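# Place the bottle upright in the shelf's lower compartment

## Task

Put the bottle in the shelving unit's lower compartment, standing upright with the cap on top, and with its entire base resting on that compartment's floor behind the front lip. It must stay there by itself once the robot lets go, since a bottle held in place only by the robot does not count. Finally release it and move the arms away.

## Robot and tools

Robot: two arms, left_arm and right_arm, each with six joints and a parallel gripper. The names are labels only; they do not tell you which side of a camera image an arm appears on. Events may occasionally give a held object a short pull, so grip firmly enough to resist it.

Frame: all printed gripper positions share one scene frame. Its origin sits on the table surface midway between the arms, +z is up, +x points out over the table, and left_arm sits toward +y. end_effector_position is in metres and marks the spot between the finger pads, roughly 1 cm short of the fingertips. end_effector_quat_wxyz is the gripper orientation as w, x, y, z. Fingers extend along the gripper's +z axis and close along its y axis. The printed hand position can be somewhat wrong, especially with the arm stretched far.

Tool execute_actions takes "actions", a list holding zero or one item, plus optional "pictures" (true/false). An empty list commands nothing and returns the current state with camera images. A motion item is {"rows": [...], "steps": n}, with n from 12 to 15 (15 if omitted). Each row covers one control step of 1/30 s; when rows run out, the final row keeps being used. A wait item is {"steps": n} with n up to 300, sending nothing new; time spent replying counts toward it. A refused call moves nothing.

Row layout: always 14 numbers in one flat list covering both arms, even if only one moves. First left_arm: waist, shoulder, elbow, wrist pitch, wrist yaw, wrist roll, opening; then right_arm in that same order. The six joint values are absolute target angles in radians (not offsets), on the same scale as the Joint positions line. Stated ranges per arm: waist -2.880 to 2.880, shoulder 0.000 to 3.142, elbow 0.000 to 3.019, wrist pitch -1.693 to 1.571, wrist yaw -1.571 to 1.571, wrist roll -2.094 to 2.094. True ends may differ by up to 0.019 rad either way. A target beyond a range end by over 0.019 rad, and farther out than the joint currently is, gets the call refused; a target past the real end is clipped to it and reported as "joint sent to its limit" (possibly about an earlier action still running). Absence of that message does not prove more travel exists. Opening is an absolute value from -1 (closed) to +1 (fully open, 0.094 m between pads).

Motion limits: joints move at limited speed. Each step, the target passed on is kept within a lead of the measured angle: 0.264 rad waist, 0.32 shoulder, 0.276 elbow, 0.33 wrist pitch, 0.186 wrist yaw, 0.522 wrist roll. If the targets would move a gripper more than 70 mm from where it is, all that arm's targets are scaled back toward the current angles. So large moves need several calls.

Between calls the arms keep heading for the last row sent, while you think or wait, until everything has nearly stopped or a step is HELD. Each result is captured 12 steps before its action finishes; those last steps run afterwards, before the next action.

Result lines: the state line lists each gripper's position and quaternion. Joint positions and Joint velocities give, per arm, the six joints (rad, rad/s) then the pad gap (m, m/s). grip_measured is measured opening on the command scale; each gripper's reading may be off by about 1 mm. Away from -1 and +1, fingers go to where grip_measured would equal your command. To hold something, command an opening below grip_measured: about 0.03 below is secure, a smaller gap is gentler. Pad force tops out near 50 to 62 N (lower on some grippers, and less on parts thinner than about 2 mm); first contact can spike. "joint command not followed" means a clearance check altered or blocked some joint targets; the rest of the row still ran. HELD marks steps where your row was partly or wholly not sent. Joint torques follow the joint order without the gripper; they are raw drive outputs with offsets, scaling and noise, nonzero even without contact, and friction can mask or mimic load. A MOTOR HOT line appears from 85 °C; at 100 °C that arm and its gripper go limp until cool (OVER-TEMPERATURE FAULT), dropping whatever it holds. Avoid holding loads longer than needed.

Tool zoom_image: "camera" is one of cam_high, cam_low (504x504), cam_left_wrist, cam_right_wrist (616x616); "region" is [x0, y0, x1, y1] in image pixels from the top-left, at most 504 by 504. It returns a closer look at that camera's most recent image.

Tool finished_scene: pass "scene" with the current scene number; it ends and grades the scene, irreversibly, and gives the next task. Replying without any tool call ends everything.

Avoid: knocking or placing anything off the table, dropping or slamming the bottle, hard pushes, arms colliding or pressing on each other, and finishing while the bottle still leans on a gripper. Open and retract before ending.

Each tool is called after ">>>" by a JSON object that holds its "op" and its "data".

## Session

>>> {"op": "execute_actions", "data": {"actions": []}}

Scene clock: 0.00 s of 5800.00 s.
left_arm: end_effector_position=(+0.2421, +0.3269, +0.2657) grip_measured=+1.000 end_effector_quat_wxyz=(-0.495, +0.580, -0.506, +0.402) | right_arm: end_effector_position=(+0.4933, -0.2606, +0.4928) grip_measured=+1.000 end_effector_quat_wxyz=(+0.706, +0.017, +0.708, -0.028)
Joint positions: left_arm=[ 0.443  0.069  0.3   -0.425  0.263 -1.485  0.094] | right_arm=[-0.013  1.051  1.053 -0.005 -0.006 -0.016  0.094]
Joint velocities: left_arm=[-0.005  0.005 -0.002  0.002 -0.051 -0.051  0.   ] | right_arm=[-0.005  0.005 -0.007  0.007 -0.022 -0.037  0.   ]
Joint torques (N m, as the arm reports them, + toward a larger angle): no reading

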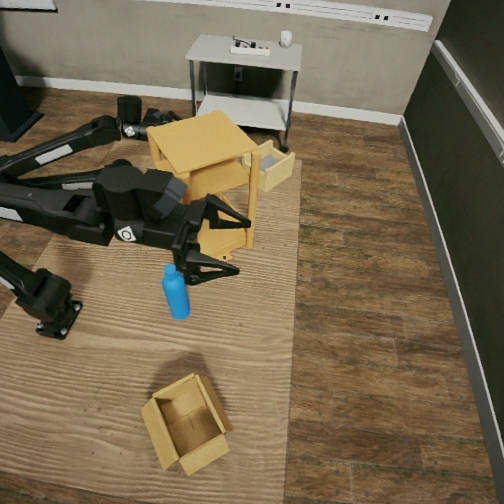

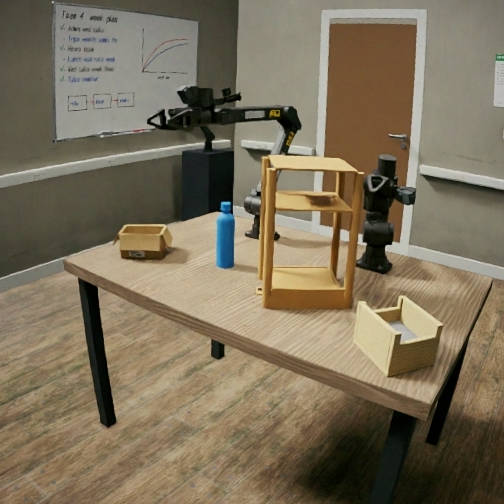

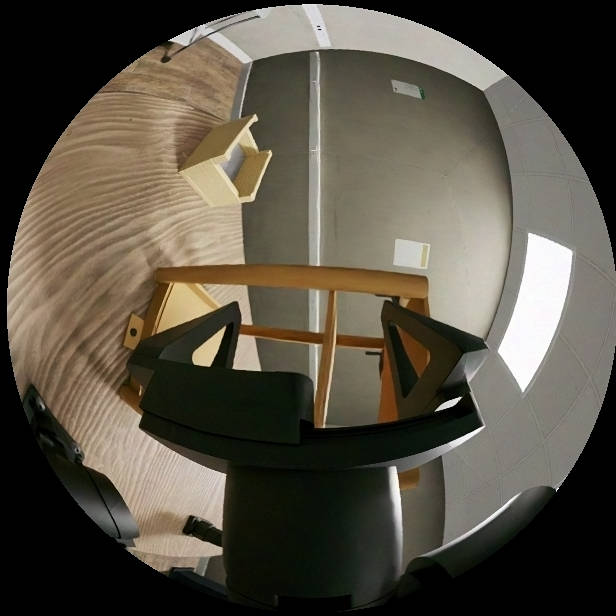

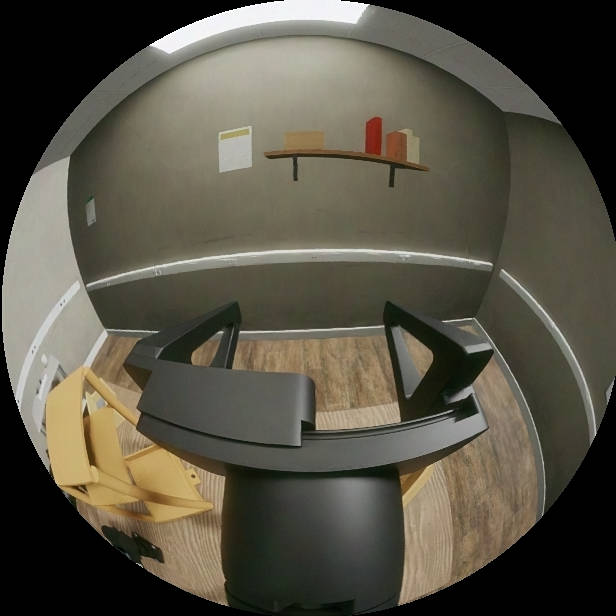

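>>> {"op": "execute_actions", "data": {"actions": [{"rows":[[1.2,0.069,0.3,-0.425,0,0,1,-1.5,1.051,1.053,0,0,0,1]]}]}}

>>> {"op": "execute_actions", "data": {"actions": [{"rows":[[1.5,0.745,0.33,0.44,0,0,1,-1.5,1.3,0.632,0.5,0,0,1]]}]}}

>>> {"op": "execute_actions", "data": {"actions": [{"steps":30}], "pictures": true}}

>>> {"op": "zoom_image", "data": {"camera": "cam_high", "region": [90, 90, 330, 330]}}

Scene clock: 2.17 s of 5800.00 s.
left_arm: end_effector_position=(+0.2107, +0.4017, +0.2629) grip_measured=+1.000 end_effector_quat_wxyz=(+0.600, -0.603, +0.484, -0.206) | right_arm: end_effector_position=(+0.4892, -0.2996, +0.4928) grip_measured=+1.000 end_effector_quat_wxyz=(+0.704, +0.042, +0.707, -0.053)
Joint positions: left_arm=[ 0.607  0.069  0.298 -0.425  0.038 -1.217  0.094] | right_arm=[-0.09   1.051  1.053 -0.005 -0.012 -0.016  0.094]
Joint velocities: left_arm=[ 2.652  0.005 -0.051 -0.002 -0.974  2.791  0.   ] | right_arm=[-1.314  0.024 -0.007 -0.017  0.022  0.022  0.   ]
Joint torques (N m, as the arm reports them, + toward a larger angle): left_arm=[ 0.99  2.46 11.28  1.97 -0.06  0.18] | right_arm=[-4.52 -7.81  9.43  2.06  0.16  0.14]
Steps of this call (steps 1 to 62: nothing new was sent; steps 63 to 65: the first 3 steps of this action). Readings (joint positions):
63: left_arm=[0.461 0.069 0.300 -0.425 0.191 -1.413] | right_arm=[-0.024 1.051 1.053 -0.005 -0.010 -0.016]
64: left_arm=[0.523 0.069 0.299 -0.425 0.093 -1.314] | right_arm=[-0.049 1.051 1.053 -0.005 -0.012 -0.016]
65: the state above

Scene clock: 2.67 s of 5800.00 s.
left_arm: end_effector_position=(+0.0581, +0.5434, +0.2782) grip_measured=+1.000 end_effector_quat_wxyz=(+0.541, -0.497, +0.561, +0.381) | right_arm: end_effector_position=(+0.2876, -0.6472, +0.4802) grip_measured=+1.000 end_effector_quat_wxyz=(+0.637, +0.309, +0.626, -0.327)
Joint positions: left_arm=[ 1.349  0.221  0.297 -0.201  0.006 -0.11   0.094] | right_arm=[-0.874  1.066  1.012  0.079  0.003 -0.016  0.094]
Joint velocities: left_arm=[ 2.046  2.515  0.076  2.904 -0.051  0.593  0.   ] | right_arm=[-0.894  0.288 -0.525  0.921  0.037 -0.037  0.   ]
Joint torques (N m, as the arm reports them, + toward a larger angle): left_arm=[-0.91  6.27 13.28  1.21 -0.21  0.12] | right_arm=[-0.69 -4.13  7.23  1.74 -0.23  0.08]
Steps of this call (steps 1 to 12: the last 12 steps of your previous action; steps 13 to 15: the first 3 steps of this action). Readings (joint positions):
13: left_arm=[1.230 0.088 0.294 -0.382 0.004 -0.156] | right_arm=[-0.800 1.054 1.044 0.012 0.000 -0.016]
14: left_arm=[1.281 0.143 0.293 -0.294 0.006 -0.131] | right_arm=[-0.841 1.058 1.030 0.048 0.002 -0.016]
15: the state above

Scene clock: 3.67 s of 5800.00 s.
left_arm: end_effector_position=(+0.0155, +0.6380, +0.2704) grip_measured=+1.000 end_effector_quat_wxyz=(+0.514, -0.491, +0.516, +0.477) | right_arm: end_effector_position=(-0.0218, -0.7535, +0.2322) grip_measured=+1.000 end_effector_quat_wxyz=(+0.452, +0.539, +0.548, -0.453)
Joint positions: left_arm=[ 1.511  0.739  0.302  0.421 -0.002 -0.013  0.094] | right_arm=[-1.506  1.3    0.633  0.485  0.002 -0.01   0.094]
Joint velocities: left_arm=[-0.005 -0.015 -0.002  0.007  0.007 -0.051  0.   ] | right_arm=[-0.015  0.005  0.007  0.002  0.007 -0.095  0.   ]
Joint torques (N m, as the arm reports them, + toward a larger angle): left_arm=[-2.11 -1.55 13.11  2.43  0.1   0.15] | right_arm=[-1.24 -9.6   7.58  2.56 -0.27  0.14]
Kept back: nothing.
Steps of this call (steps 1 to 12: the last 12 steps of your previous action; steps 13 to 30: the robot went on to your last target). Readings (joint positions):
1: left_arm=[1.414 0.313 0.299 -0.098 0.004 -0.091] | right_arm=[-0.902 1.077 0.991 0.110 0.003 -0.016]
2: left_arm=[1.466 0.416 0.300 0.010 0.002 -0.075] | right_arm=[-0.930 1.091 0.968 0.140 0.003 -0.016]
4: left_arm=[1.514 0.631 0.302 0.220 -0.002 -0.053] | right_arm=[-0.983 1.123 0.917 0.202 0.003 -0.016]
8: left_arm=[1.513 0.817 0.302 0.377 -0.002 -0.029] | right_arm=[-1.101 1.191 0.803 0.308 0.002 -0.016]
30: the state above

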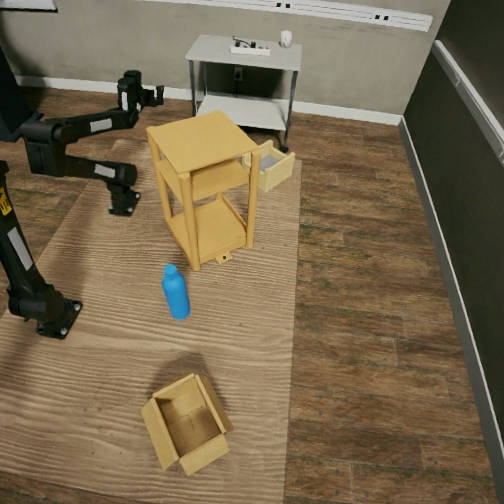

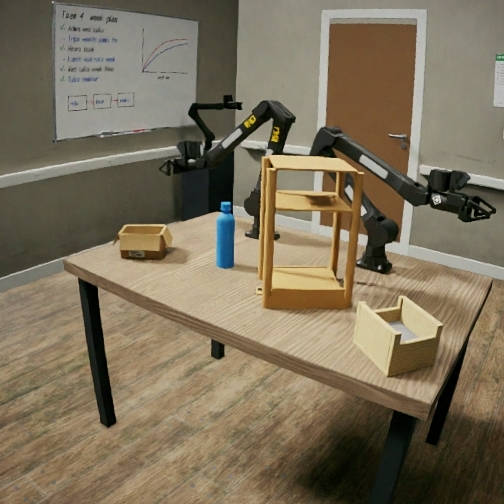

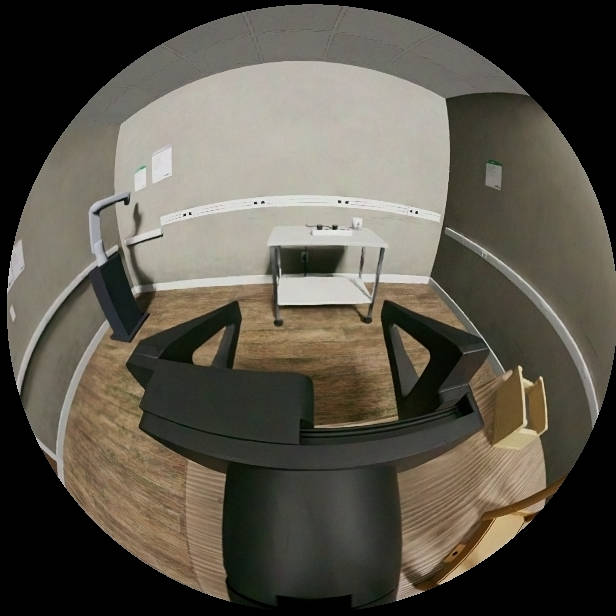

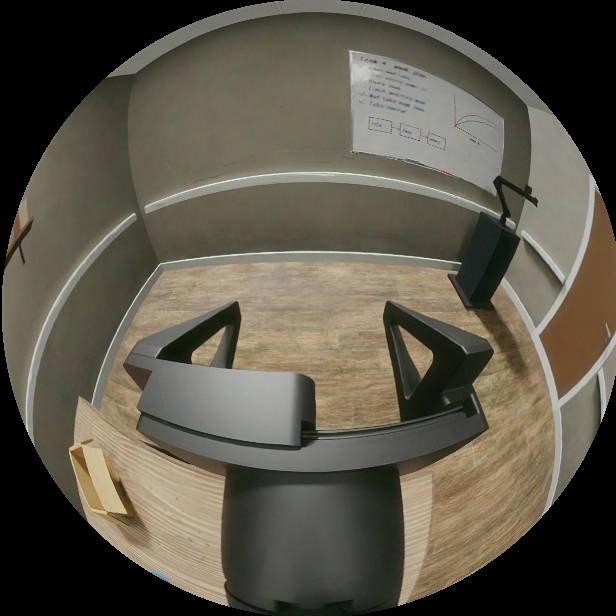

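Region (90, 90, 330, 330) of cam_high's 504x504 image, scaled by 2.100, with more detail than that image has.

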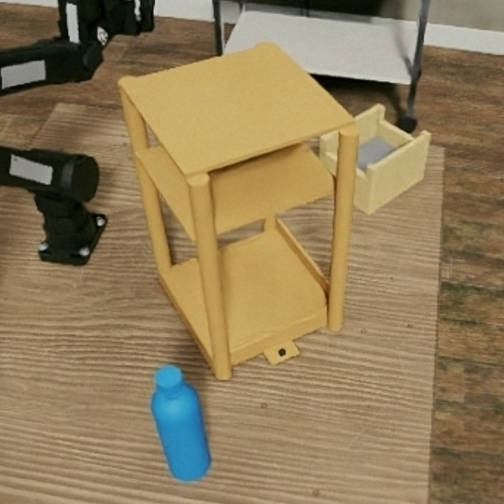

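>>> {"op": "execute_actions", "data": {"actions": [{"rows":[[1.5,1.3,0.632,0.5,0,0,1,-0.9,0.87,0.41,0.49,-1.0,0,1]]}]}}

>>> {"op": "execute_actions", "data": {"actions": [{"rows":[[1.5,1.3,0.632,0.5,0,0,1,-0.115,0.87,0.41,0.49,-1.3,0,1]]}]}}

>>> {"op": "execute_actions", "data": {"actions": [{"steps":25}]}}

>>> {"op": "execute_actions", "data": {"actions": [{"rows":[[1.5,1.3,0.632,0.5,0,0,1,-0.115,0.92,0.38,0.57,-1.3,0,1],[1.5,1.3,0.632,0.5,0,0,1,-0.115,0.97,0.35,0.65,-1.3,0,1],[1.5,1.3,0.632,0.5,0,0,1,-0.115,1.03,0.32,0.74,-1.3,0,1]]}]}}

>>> {"op": "execute_actions", "data": {"actions": [{"steps":22}], "pictures": true}}

Scene clock: 5.90 s of 5800.00 s.
left_arm: end_effector_position=(+0.0172, +0.6645, +0.2720) grip_measured=+1.000 end_effector_quat_wxyz=(+0.508, -0.497, +0.523, +0.471) | right_arm: end_effector_position=(+0.0225, -0.7258, +0.2327) grip_measured=+1.000 end_effector_quat_wxyz=(+0.493, +0.497, +0.583, -0.412)
Joint positions: left_arm=[ 1.511  0.848  0.365  0.443 -0.002 -0.012  0.094] | right_arm=[-1.454  1.231  0.57   0.485 -0.107 -0.009  0.094]
Joint velocities: left_arm=[-0.005  1.802  1.087  0.193  0.007 -0.051  0.   ] | right_arm=[ 0.972 -1.148 -0.886  0.007 -1.106 -0.037  0.   ]
Joint torques (N m, as the arm reports them, + toward a larger angle): left_arm=[-1.58 -0.56 17.12  2.25  0.05  0.06] | right_arm=[  0.52 -11.73   7.7    2.01  -0.33   0.08]
Steps of this call (steps 1 to 15: the robot went on to your last target; steps 16 to 64: nothing new was sent; steps 65 to 67: the first 3 steps of this action). Readings (joint positions):
65: left_arm=[1.511 0.753 0.310 0.426 -0.002 -0.012] | right_arm=[-1.500 1.291 0.623 0.485 -0.028 -0.009]
66: left_arm=[1.511 0.792 0.331 0.435 -0.002 -0.012] | right_arm=[-1.483 1.267 0.600 0.485 -0.067 -0.009]
67: the state above

Scene clock: 6.40 s of 5800.00 s.
left_arm: end_effector_position=(+0.0246, +0.7802, +0.2083) grip_measured=+1.000 end_effector_quat_wxyz=(-0.455, +0.540, -0.568, -0.423) | right_arm: end_effector_position=(+0.3077, -0.3504, +0.3069) grip_measured=+1.000 end_effector_quat_wxyz=(+0.708, -0.128, +0.688, +0.095)
Joint positions: left_arm=[ 1.511  1.32   0.608  0.483 -0.002 -0.012  0.094] | right_arm=[-0.751  0.861  0.423  0.485 -1.122 -0.009  0.094]
Joint velocities: left_arm=[-0.005 -0.249  0.007 -0.017 -0.037 -0.022  0.   ] | right_arm=[ 2.027  0.034 -0.002  0.012 -1.912 -0.007  0.   ]
Joint torques (N m, as the arm reports them, + toward a larger angle): left_arm=[-1.44 -8.84 11.27  2.4   0.12  0.14] | right_arm=[-0.55 -3.08  7.49  1.75 -0.13  0.11]
Steps of this call (steps 1 to 12: the last 12 steps of your previous action; steps 13 to 15: the first 3 steps of this action). Readings (joint positions):
13: left_arm=[1.511 1.339 0.608 0.483 -0.002 -0.012] | right_arm=[-0.866 0.859 0.426 0.485 -0.979 -0.009]
14: left_arm=[1.511 1.329 0.608 0.483 -0.002 -0.012] | right_arm=[-0.815 0.860 0.424 0.485 -1.048 -0.009]
15: the state above

Scene clock: 7.23 s of 5800.00 s.
left_arm: end_effector_position=(+0.0245, +0.7789, +0.2163) grip_measured=+1.000 end_effector_quat_wxyz=(-0.460, +0.536, -0.564, -0.427) | right_arm: end_effector_position=(+0.2887, -0.1098, +0.3028) grip_measured=+1.000 end_effector_quat_wxyz=(+0.608, -0.393, +0.583, +0.369)
Joint positions: left_arm=[ 1.511  1.304  0.608  0.483 -0.002 -0.012  0.094] | right_arm=[-0.107  0.863  0.418  0.485 -1.301 -0.009  0.094]
Joint velocities: left_arm=[ 0.005 -0.005 -0.007  0.012 -0.037 -0.007  0.   ] | right_arm=[-0.015 -0.005 -0.012  0.002  0.007 -0.037  0.   ]
Joint torques (N m, as the arm reports them, + toward a larger angle): left_arm=[-1.98 -8.73 11.31  2.34  0.06  0.1 ] | right_arm=[-2.31 -2.52  7.54  1.69 -0.1   0.13]
Kept back: nothing.
Steps of this call (steps 1 to 12: the last 12 steps of your previous action; steps 13 to 25: the robot went on to your last target). Readings (joint positions):
1: left_arm=[1.511 1.313 0.608 0.483 -0.002 -0.012] | right_arm=[-0.680 0.862 0.423 0.485 -1.195 -0.009]
2: left_arm=[1.511 1.308 0.608 0.483 -0.002 -0.012] | right_arm=[-0.603 0.862 0.423 0.485 -1.245 -0.009]
4: left_arm=[1.511 1.304 0.608 0.483 -0.002 -0.012] | right_arm=[-0.439 0.863 0.423 0.485 -1.283 -0.009]
8: left_arm=[1.511 1.304 0.608 0.483 -0.002 -0.012] | right_arm=[-0.128 0.863 0.423 0.485 -1.299 -0.009]
25: the state above

Scene clock: 7.33 s of 5800.00 s.
left_arm: end_effector_position=(+0.0245, +0.7789, +0.2163) grip_measured=+1.000 end_effector_quat_wxyz=(-0.460, +0.536, -0.564, -0.427) | right_arm: end_effector_position=(+0.2899, -0.1100, +0.2922) grip_measured=+1.000 end_effector_quat_wxyz=(+0.619, -0.403, +0.571, +0.358)
Joint positions: left_arm=[ 1.511  1.304  0.608  0.483 -0.002 -0.012  0.094] | right_arm=[-0.107  0.904  0.389  0.602 -1.301 -0.008  0.094]
Joint velocities: left_arm=[-0.015  0.015 -0.022  0.002  0.022  0.037  0.   ] | right_arm=[-0.005  0.943 -0.52   2.068  0.007 -0.066  0.   ]
Joint torques (N m, as the arm reports them, + toward a larger angle): left_arm=[-2.57 -8.88 11.36  2.43  0.09  0.16] | right_arm=[-2.33  2.69  5.01  0.9  -0.09  0.12]
Steps of this call (steps 1 to 3: the first 3 steps of this action). Readings (joint positions):
1: left_arm=[1.511 1.304 0.608 0.483 -0.002 -0.012] | right_arm=[-0.107 0.866 0.415 0.499 -1.301 -0.009]
2: left_arm=[1.511 1.304 0.608 0.483 -0.002 -0.012] | right_arm=[-0.107 0.879 0.405 0.541 -1.301 -0.008]
3: the state above

Scene clock: 8.07 s of 5800.00 s.
left_arm: end_effector_position=(+0.0245, +0.7789, +0.2163) grip_measured=+1.000 end_effector_quat_wxyz=(-0.460, +0.536, -0.564, -0.427) | right_arm: end_effector_position=(+0.2929, -0.1109, +0.2417) grip_measured=+1.000 end_effector_quat_wxyz=(+0.602, -0.385, +0.591, +0.374)
Joint positions: left_arm=[ 1.511  1.304  0.608  0.483 -0.002 -0.012  0.094] | right_arm=[-0.108  1.036  0.32   0.729 -1.298 -0.009  0.094]
Joint velocities: left_arm=[ 0.005 -0.005  0.002 -0.002 -0.037 -0.007  0.   ] | right_arm=[-0.024  0.005 -0.002 -0.002 -0.081 -0.022  0.   ]
Joint torques (N m, as the arm reports them, + toward a larger angle): left_arm=[-2.02 -8.63 11.67  2.45  0.06  0.11] | right_arm=[-2.26 -4.71  7.02  1.93 -0.31  0.14]
Kept back: nothing.
Steps of this call (steps 1 to 12: the last 12 steps of your previous action; steps 13 to 22: the robot went on to your last target). Readings (joint positions):
1: left_arm=[1.511 1.304 0.608 0.483 -0.002 -0.012] | right_arm=[-0.107 0.940 0.371 0.658 -1.301 -0.008]
2: left_arm=[1.511 1.304 0.608 0.483 -0.002 -0.012] | right_arm=[-0.107 0.976 0.354 0.689 -1.301 -0.008]
4: left_arm=[1.511 1.304 0.608 0.483 -0.002 -0.012] | right_arm=[-0.107 1.031 0.328 0.708 -1.301 -0.008]
8: left_arm=[1.511 1.304 0.608 0.483 -0.002 -0.012] | right_arm=[-0.108 1.044 0.320 0.721 -1.299 -0.010]
22: the state above

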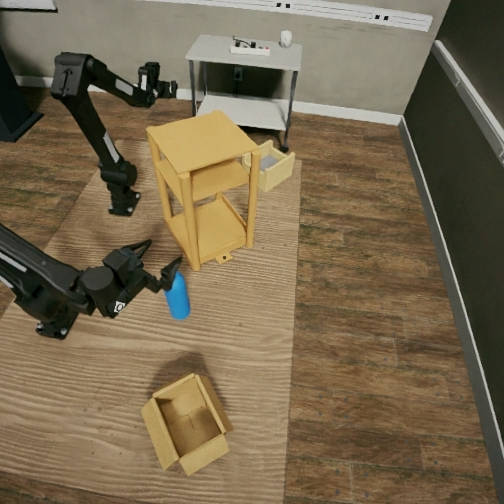

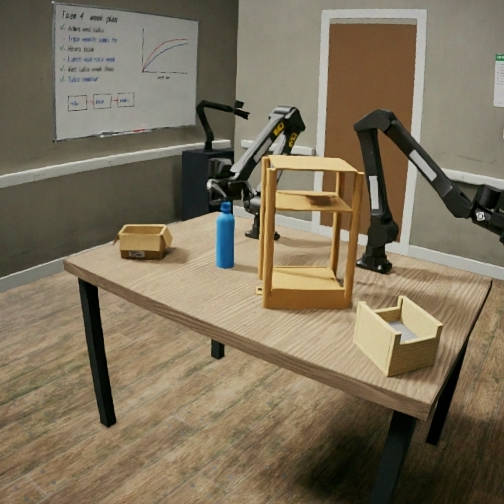

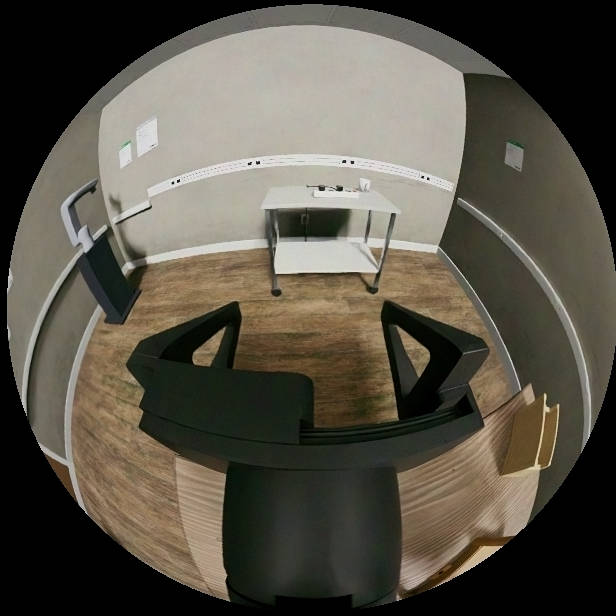

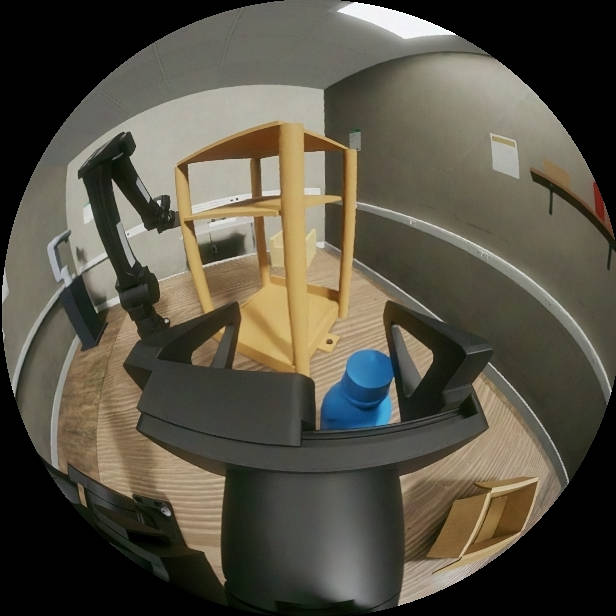

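>>> {"op": "execute_actions", "data": {"actions": [{"rows":[[1.5,1.3,0.632,0.5,0,0,1,-0.13,1.07,0.35,0.75,-1.3,0,1],[1.5,1.3,0.632,0.5,0,0,1,-0.145,1.10,0.38,0.76,-1.3,0,1],[1.5,1.3,0.632,0.5,0,0,1,-0.16,1.13,0.40,0.77,-1.3,0,1],[1.5,1.3,0.632,0.5,0,0,1,-0.175,1.16,0.42,0.775,-1.3,0,1]]}]}}

>>> {"op": "execute_actions", "data": {"actions": [{"rows":[[1.5,1.3,0.632,0.5,0,0,1,-0.175,1.19,0.40,0.81,-1.3,0,1],[1.5,1.3,0.632,0.5,0,0,1,-0.175,1.22,0.385,0.85,-1.3,0,1],[1.5,1.3,0.632,0.5,0,0,1,-0.175,1.25,0.375,0.89,-1.3,0,1],[1.5,1.3,0.632,0.5,0,0,1,-0.175,1.28,0.367,0.93,-1.3,0,1],[1.5,1.3,0.632,0.5,0,0,1,-0.175,1.31,0.36,0.97,-1.3,0,1]]}]}}

>>> {"op": "execute_actions", "data": {"actions": [{"steps":22}], "pictures": true}}

Scene clock: 10.23 s of 5800.00 s.
left_arm: end_effector_position=(+0.0245, +0.7789, +0.2163) grip_measured=+1.000 end_effector_quat_wxyz=(-0.460, +0.536, -0.564, -0.427) | right_arm: end_effector_position=(+0.2982, -0.1157, +0.2402) grip_measured=+1.000 end_effector_quat_wxyz=(+0.603, -0.382, +0.594, +0.371)
Joint positions: left_arm=[ 1.511  1.304  0.608  0.483 -0.002 -0.012  0.094] | right_arm=[-0.122  1.059  0.327  0.744 -1.3   -0.009  0.094]
Joint velocities: left_arm=[-0.005 -0.005 -0.017 -0.002  0.007  0.037  0.   ] | right_arm=[-0.278  0.523  0.208  0.222  0.022  0.037  0.   ]
Joint torques (N m, as the arm reports them, + toward a larger angle): left_arm=[-1.39 -9.01 11.46  2.42  0.07  0.18] | right_arm=[-3.32 -0.73 11.59  1.85 -0.09  0.14]
Steps of this call (steps 1 to 15: the robot went on to your last target; steps 16 to 62: nothing new was sent; steps 63 to 65: the first 3 steps of this action). Readings (joint positions):
63: left_arm=[1.511 1.304 0.608 0.483 -0.002 -0.012] | right_arm=[-0.109 1.038 0.320 0.731 -1.298 -0.009]
64: left_arm=[1.511 1.304 0.608 0.483 -0.002 -0.012] | right_arm=[-0.114 1.044 0.322 0.737 -1.299 -0.009]
65: the state above

Scene clock: 10.73 s of 5800.00 s.
left_arm: end_effector_position=(+0.0245, +0.7789, +0.2163) grip_measured=+1.000 end_effector_quat_wxyz=(-0.460, +0.536, -0.564, -0.427) | right_arm: end_effector_position=(+0.3322, -0.1388, +0.2368) grip_measured=+1.000 end_effector_quat_wxyz=(+0.615, -0.369, +0.601, +0.353)
Joint positions: left_arm=[ 1.511  1.304  0.608  0.483 -0.002 -0.012  0.094] | right_arm=[-0.172  1.183  0.389  0.816 -1.3   -0.009  0.094]
Joint velocities: left_arm=[-0.005 -0.005 -0.007  0.017 -0.037 -0.037  0.   ] | right_arm=[-0.015  0.454 -0.027  0.969  0.022 -0.022  0.   ]
Joint torques (N m, as the arm reports them, + toward a larger angle): left_arm=[-1.24 -8.45 11.4   2.35  0.04  0.13] | right_arm=[-1.99 -2.42  5.53  1.59 -0.21  0.13]
Steps of this call (steps 1 to 12: the last 12 steps of your previous action; steps 13 to 15: the first 3 steps of this action). Readings (joint positions):
13: left_arm=[1.511 1.304 0.608 0.483 -0.002 -0.012] | right_arm=[-0.172 1.166 0.389 0.768 -1.300 -0.009]
14: left_arm=[1.511 1.304 0.608 0.483 -0.002 -0.012] | right_arm=[-0.172 1.171 0.389 0.786 -1.300 -0.009]
15: the state above

Scene clock: 11.47 s of 5800.00 s.
left_arm: end_effector_position=(+0.0245, +0.7789, +0.2163) grip_measured=+1.000 end_effector_quat_wxyz=(-0.460, +0.536, -0.564, -0.427) | right_arm: end_effector_position=(+0.3361, -0.1397, +0.2029) grip_measured=+1.000 end_effector_quat_wxyz=(+0.610, -0.365, +0.605, +0.358)
Joint positions: left_arm=[ 1.511  1.304  0.608  0.483 -0.002 -0.012  0.094] | right_arm=[-0.172  1.316  0.363  0.956 -1.3   -0.009  0.094]
Joint velocities: left_arm=[-0.005  0.005 -0.007  0.002 -0.022  0.022  0.   ] | right_arm=[-0.005  0.005 -0.017 -0.002  0.022 -0.007  0.   ]
Joint torques (N m, as the arm reports them, + toward a larger angle): left_arm=[-1.65 -8.49 11.62  2.51  0.01  0.12] | right_arm=[-1.98 -7.47  5.37  2.02 -0.21  0.13]
Kept back: nothing.
Steps of this call (steps 1 to 12: the last 12 steps of your previous action; steps 13 to 22: the robot went on to your last target). Readings (joint positions):
1: left_arm=[1.511 1.304 0.608 0.483 -0.002 -0.012] | right_arm=[-0.172 1.202 0.388 0.850 -1.300 -0.009]
2: left_arm=[1.511 1.304 0.608 0.483 -0.002 -0.012] | right_arm=[-0.172 1.228 0.386 0.888 -1.300 -0.009]
4: left_arm=[1.511 1.304 0.608 0.483 -0.002 -0.012] | right_arm=[-0.172 1.279 0.377 0.934 -1.300 -0.009]
8: left_arm=[1.511 1.304 0.608 0.483 -0.002 -0.012] | right_arm=[-0.172 1.316 0.363 0.948 -1.300 -0.009]
22: the state above

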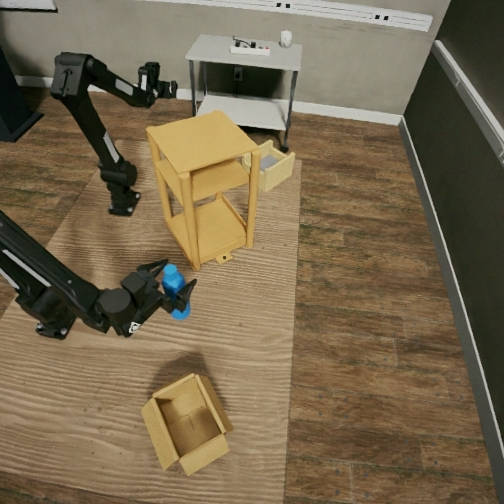

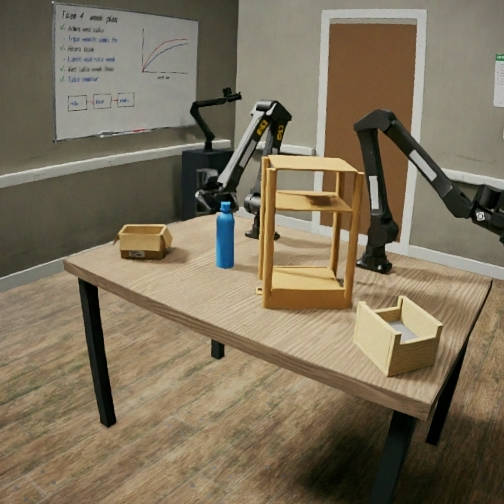

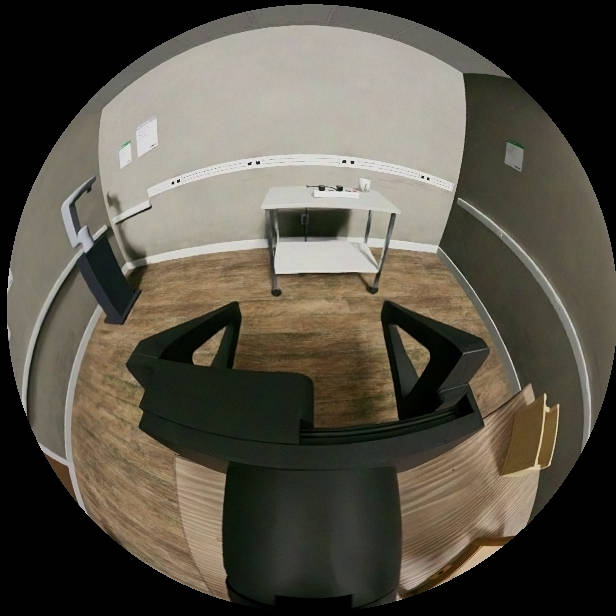

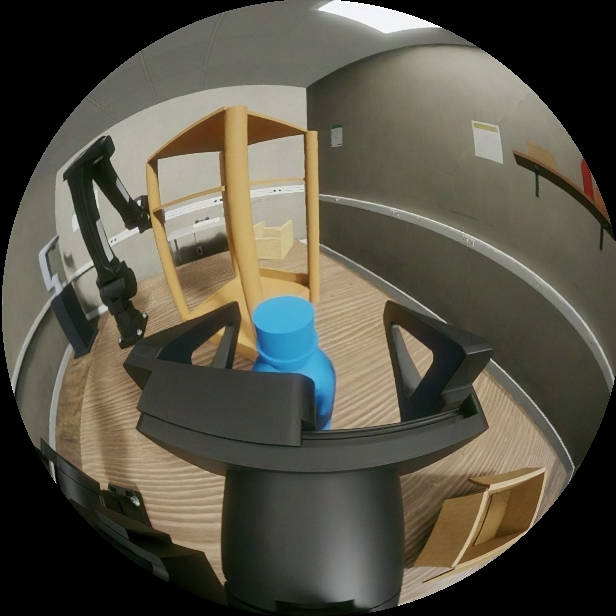

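>>> {"op": "execute_actions", "data": {"actions": [{"rows":[[1.5,1.3,0.632,0.5,0,0,1,-0.16,1.29,0.34,0.965,-1.3,0,1],[1.5,1.3,0.632,0.5,0,0,1,-0.15,1.27,0.325,0.96,-1.3,0,1],[1.5,1.3,0.632,0.5,0,0,1,-0.15,1.27,0.325,0.96,-1.3,0,1],[1.5,1.3,0.632,0.5,0,0,1,-0.15,1.27,0.325,0.96,-1.3,0,1],[1.5,1.3,0.632,0.5,0,0,1,-0.15,1.27,0.325,0.96,-1.3,0,1],[1.5,1.3,0.632,0.5,0,0,1,-0.15,1.32,0.315,1.02,-1.3,0,1],[1.5,1.3,0.632,0.5,0,0,1,-0.15,1.37,0.308,1.075,-1.3,0,1],[1.5,1.3,0.632,0.5,0,0,1,-0.15,1.42,0.302,1.13,-1.3,0,1],[1.5,1.3,0.632,0.5,0,0,1,-0.15,1.47,0.297,1.185,-1.3,0,1],[1.5,1.3,0.632,0.5,0,0,1,-0.15,1.52,0.293,1.24,-1.3,0,1],[1.5,1.3,0.632,0.5,0,0,1,-0.15,1.57,0.293,1.29,-1.3,0,1],[1.5,1.3,0.632,0.5,0,0,1,-0.15,1.62,0.293,1.34,-1.3,0,1],[1.5,1.3,0.632,0.5,0,0,1,-0.15,1.67,0.293,1.39,-1.3,0,1],[1.5,1.3,0.632,0.5,0,0,1,-0.15,1.72,0.295,1.44,-1.3,0,1],[1.5,1.3,0.632,0.5,0,0,1,-0.15,1.765,0.295,1.487,-1.3,0,1]]}]}}

>>> {"op": "execute_actions", "data": {"actions": [{"steps":25}], "pictures": true}}

>>> {"op": "zoom_image", "data": {"camera": "cam_high", "region": [110, 240, 230, 360]}}

Scene clock: 12.83 s of 5800.00 s.
left_arm: end_effector_position=(+0.0245, +0.7789, +0.2163) grip_measured=+1.000 end_effector_quat_wxyz=(-0.460, +0.536, -0.564, -0.427) | right_arm: end_effector_position=(+0.3304, -0.1374, +0.2026) grip_measured=+1.000 end_effector_quat_wxyz=(+0.610, -0.366, +0.605, +0.359)
Joint positions: left_arm=[ 1.511  1.304  0.608  0.483 -0.002 -0.012  0.094] | right_arm=[-0.168  1.301  0.348  0.956 -1.299 -0.009  0.094]
Joint velocities: left_arm=[-0.005 -0.005 -0.012 -0.002 -0.022 -0.051  0.   ] | right_arm=[ 0.093 -0.298 -0.266  0.002 -0.095  0.007  0.   ]
Joint torques (N m, as the arm reports them, + toward a larger angle): left_arm=[-1.96 -8.3  11.35  2.53  0.09  0.17] | right_arm=[-0.51 -7.64  5.    1.63 -0.23  0.13]
Steps of this call (steps 1 to 15: the robot went on to your last target; steps 16 to 38: nothing new was sent; steps 39 to 41: the first 3 steps of this action). Readings (joint positions):
39: left_arm=[1.511 1.304 0.608 0.483 -0.002 -0.012] | right_arm=[-0.172 1.315 0.361 0.956 -1.300 -0.009]
40: left_arm=[1.511 1.304 0.608 0.483 -0.002 -0.012] | right_arm=[-0.171 1.310 0.356 0.956 -1.299 -0.009]
41: the state above

Scene clock: 13.67 s of 5800.00 s.
left_arm: end_effector_position=(+0.0245, +0.7789, +0.2163) grip_measured=+1.000 end_effector_quat_wxyz=(-0.460, +0.536, -0.564, -0.427) | right_arm: end_effector_position=(+0.3232, -0.1323, +0.1081) grip_measured=+1.000 end_effector_quat_wxyz=(+0.607, -0.368, +0.603, +0.362)
Joint positions: left_arm=[ 1.511  1.304  0.608  0.483 -0.002 -0.012  0.094] | right_arm=[-0.158  1.771  0.299  1.474 -1.299 -0.008  0.094]
Joint velocities: left_arm=[-0.024  0.005 -0.002 -0.002 -0.081  0.051  0.   ] | right_arm=[ 0.005  0.005  0.017 -0.022 -0.022 -0.007  0.   ]
Joint torques (N m, as the arm reports them, + toward a larger angle): left_arm=[-2.51 -8.65 11.38  2.35  0.07  0.08] | right_arm=[-1.21 -9.75  1.43  2.   -0.21  0.12]
Kept back: nothing.
Steps of this call (steps 1 to 12: the last 12 steps of your previous action; steps 13 to 25: the robot went on to your last target). Readings (joint positions):
1: left_arm=[1.511 1.304 0.608 0.483 -0.002 -0.012] | right_arm=[-0.165 1.291 0.340 0.956 -1.299 -0.009]
2: left_arm=[1.511 1.304 0.608 0.483 -0.002 -0.012] | right_arm=[-0.162 1.283 0.334 0.956 -1.299 -0.009]
4: left_arm=[1.511 1.304 0.608 0.483 -0.002 -0.012] | right_arm=[-0.159 1.288 0.325 0.994 -1.299 -0.009]
8: left_arm=[1.511 1.304 0.608 0.483 -0.002 -0.012] | right_arm=[-0.158 1.443 0.312 1.183 -1.299 -0.009]
25: the state above

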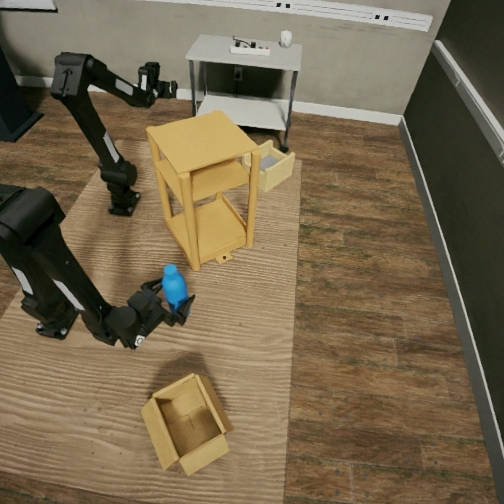

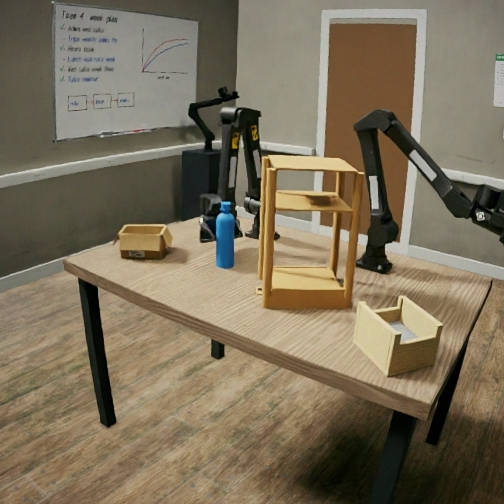

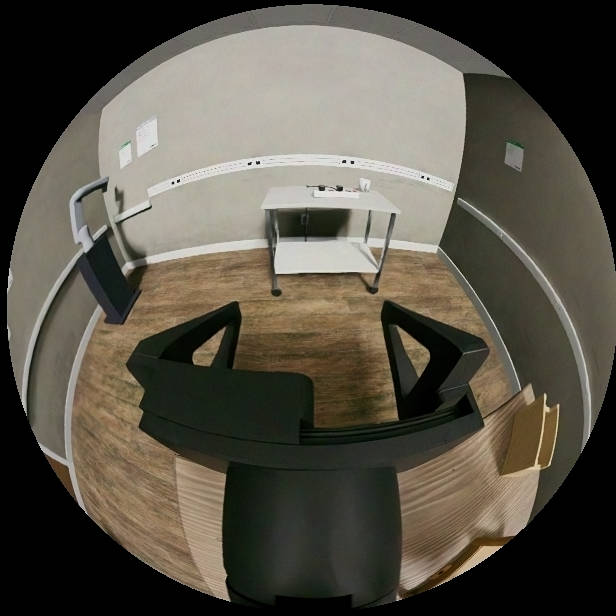

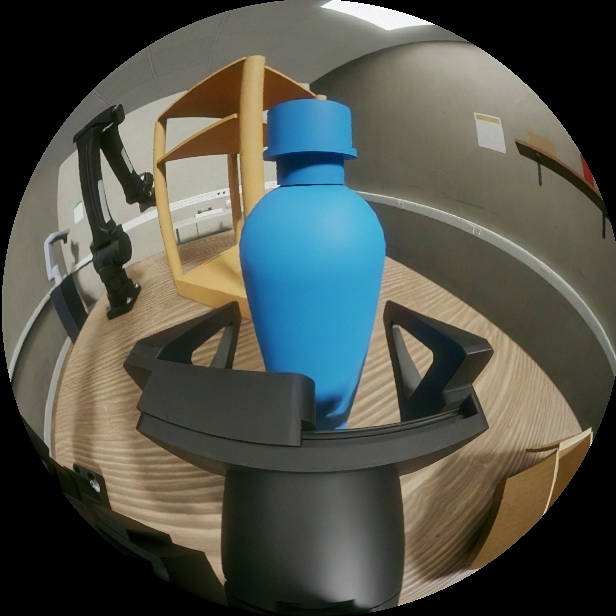

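Region (110, 240, 230, 360) of cam_high's 504x504 image, scaled by 4.200, with more detail than that image has.

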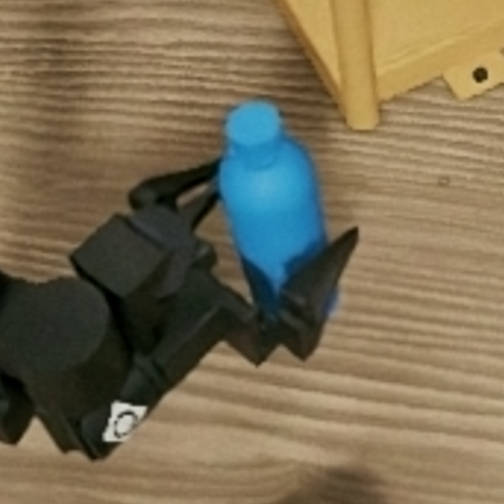

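>>> {"op": "execute_actions", "data": {"actions": [{"rows":[[1.5,1.3,0.632,0.5,0,0,1,-0.13,1.765,0.295,1.487,-1.3,0,1],[1.5,1.3,0.632,0.5,0,0,1,-0.11,1.765,0.295,1.487,-1.29,0,1],[1.5,1.3,0.632,0.5,0,0,1,-0.10,1.765,0.295,1.487,-1.28,0,1],[1.5,1.3,0.632,0.5,0,0,1,-0.10,1.765,0.295,1.487,-1.28,0,1],[1.5,1.3,0.632,0.5,0,0,1,-0.10,1.765,0.295,1.487,-1.28,0,1],[1.5,1.3,0.632,0.5,0,0,1,-0.10,1.765,0.295,1.487,-1.28,0,1],[1.5,1.3,0.632,0.5,0,0,1,-0.10,1.765,0.295,1.487,-1.28,0,0.8],[1.5,1.3,0.632,0.5,0,0,1,-0.10,1.765,0.295,1.487,-1.28,0,0.6],[1.5,1.3,0.632,0.5,0,0,1,-0.10,1.765,0.295,1.487,-1.28,0,0.45],[1.5,1.3,0.632,0.5,0,0,1,-0.10,1.765,0.295,1.487,-1.28,0,0.35],[1.5,1.3,0.632,0.5,0,0,1,-0.10,1.765,0.295,1.487,-1.28,0,0.27],[1.5,1.3,0.632,0.5,0,0,1,-0.10,1.765,0.295,1.487,-1.28,0,0.2]]}]}}

>>> {"op": "execute_actions", "data": {"actions": [{"steps":22}], "pictures": true}}

Scene clock: 14.63 s of 5800.00 s.
left_arm: end_effector_position=(+0.0245, +0.7789, +0.2163) grip_measured=+1.000 end_effector_quat_wxyz=(-0.460, +0.536, -0.564, -0.427) | right_arm: end_effector_position=(+0.3232, -0.1272, +0.1081) grip_measured=+1.000 end_effector_quat_wxyz=(+0.606, -0.370, +0.602, +0.364)
Joint positions: left_arm=[ 1.511  1.304  0.608  0.483 -0.002 -0.012  0.094] | right_arm=[-0.141  1.771  0.299  1.474 -1.289 -0.008  0.094]
Joint velocities: left_arm=[-0.015 -0.015  0.007  0.007  0.007 -0.051  0.   ] | right_arm=[ 0.366 -0.015 -0.002  0.012  0.198 -0.066  0.   ]
Joint torques (N m, as the arm reports them, + toward a larger angle): left_arm=[-2.05 -8.57 11.36  2.53  0.05  0.14] | right_arm=[-0.39 -9.77  1.5   1.99 -0.14  0.12]
Steps of this call (steps 1 to 26: the robot went on to your last target; steps 27 to 29: the first 3 steps of this action). Readings (joint positions):
27: left_arm=[1.511 1.304 0.608 0.483 -0.002 -0.012] | right_arm=[-0.157 1.771 0.299 1.474 -1.299 -0.008]
28: left_arm=[1.511 1.304 0.608 0.483 -0.002 -0.012] | right_arm=[-0.151 1.771 0.299 1.474 -1.296 -0.008]
29: the state above

Scene clock: 15.37 s of 5800.00 s.
left_arm: end_effector_position=(+0.0245, +0.7789, +0.2163) grip_measured=+1.000 end_effector_quat_wxyz=(-0.460, +0.536, -0.564, -0.427) | right_arm: end_effector_position=(+0.3209, -0.1149, +0.1083) grip_measured=+0.213 end_effector_quat_wxyz=(+0.602, -0.379, +0.597, +0.372)
Joint positions: left_arm=[ 1.511  1.304  0.608  0.483 -0.002 -0.012  0.094] | right_arm=[-0.103  1.771  0.299  1.476 -1.278 -0.009  0.057]
Joint velocities: left_arm=[-0.005 -0.015  0.002  0.012  0.007 -0.081  0.   ] | right_arm=[ 0.005 -0.005 -0.007  0.002  0.051 -0.022  0.001]
Joint torques (N m, as the arm reports them, + toward a larger angle): left_arm=[-1.73 -7.93 11.44  2.31  0.06  0.16] | right_arm=[-1.49 -9.7   1.49  1.95 -0.3   0.13]
Kept back: nothing.
Steps of this call (steps 1 to 12: the last 12 steps of your previous action; steps 13 to 22: the robot went on to your last target). Readings (joint positions):
1: left_arm=[1.511 1.304 0.608 0.483 -0.002 -0.012] | right_arm=[-0.128 1.771 0.299 1.474 -1.285 -0.008]
2: left_arm=[1.511 1.304 0.608 0.483 -0.002 -0.012] | right_arm=[-0.117 1.771 0.299 1.474 -1.283 -0.008]
4: left_arm=[1.511 1.304 0.608 0.483 -0.002 -0.012] | right_arm=[-0.105 1.771 0.299 1.474 -1.283 -0.008]
8: left_arm=[1.511 1.304 0.608 0.483 -0.002 -0.012] | right_arm=[-0.103 1.771 0.299 1.474 -1.278 -0.008]
22: the state above

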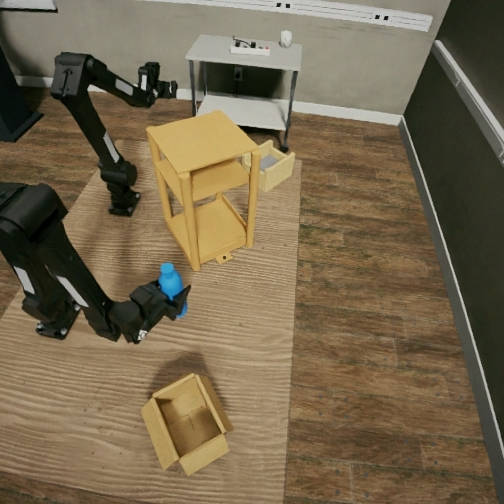

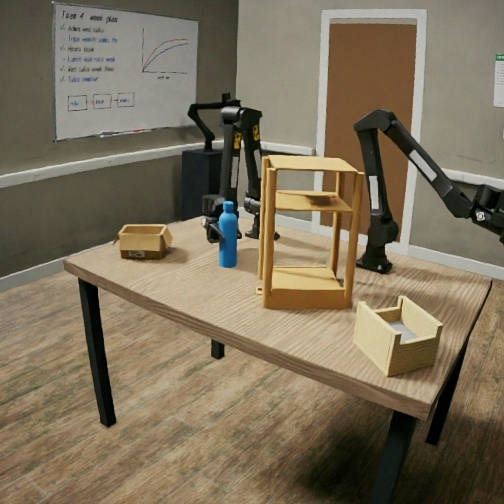

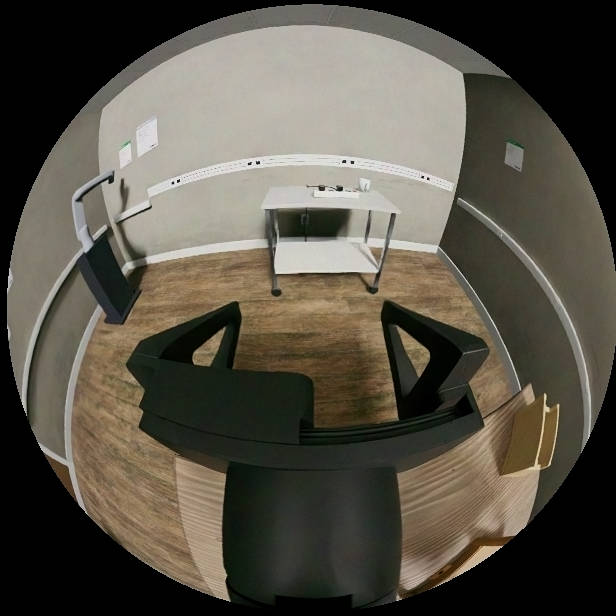

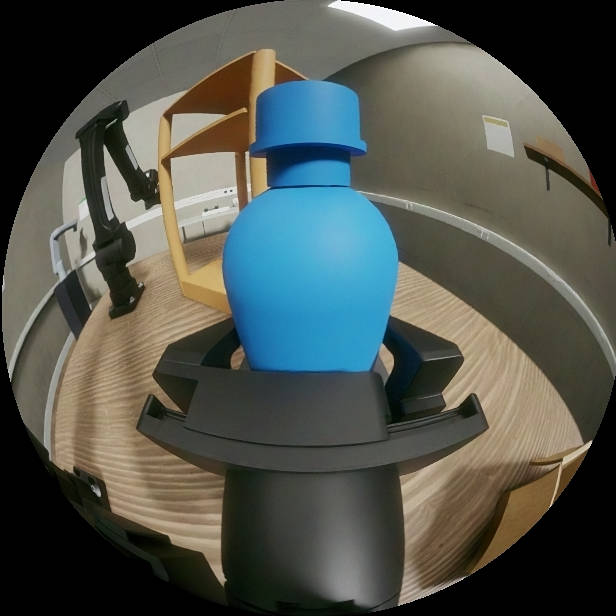

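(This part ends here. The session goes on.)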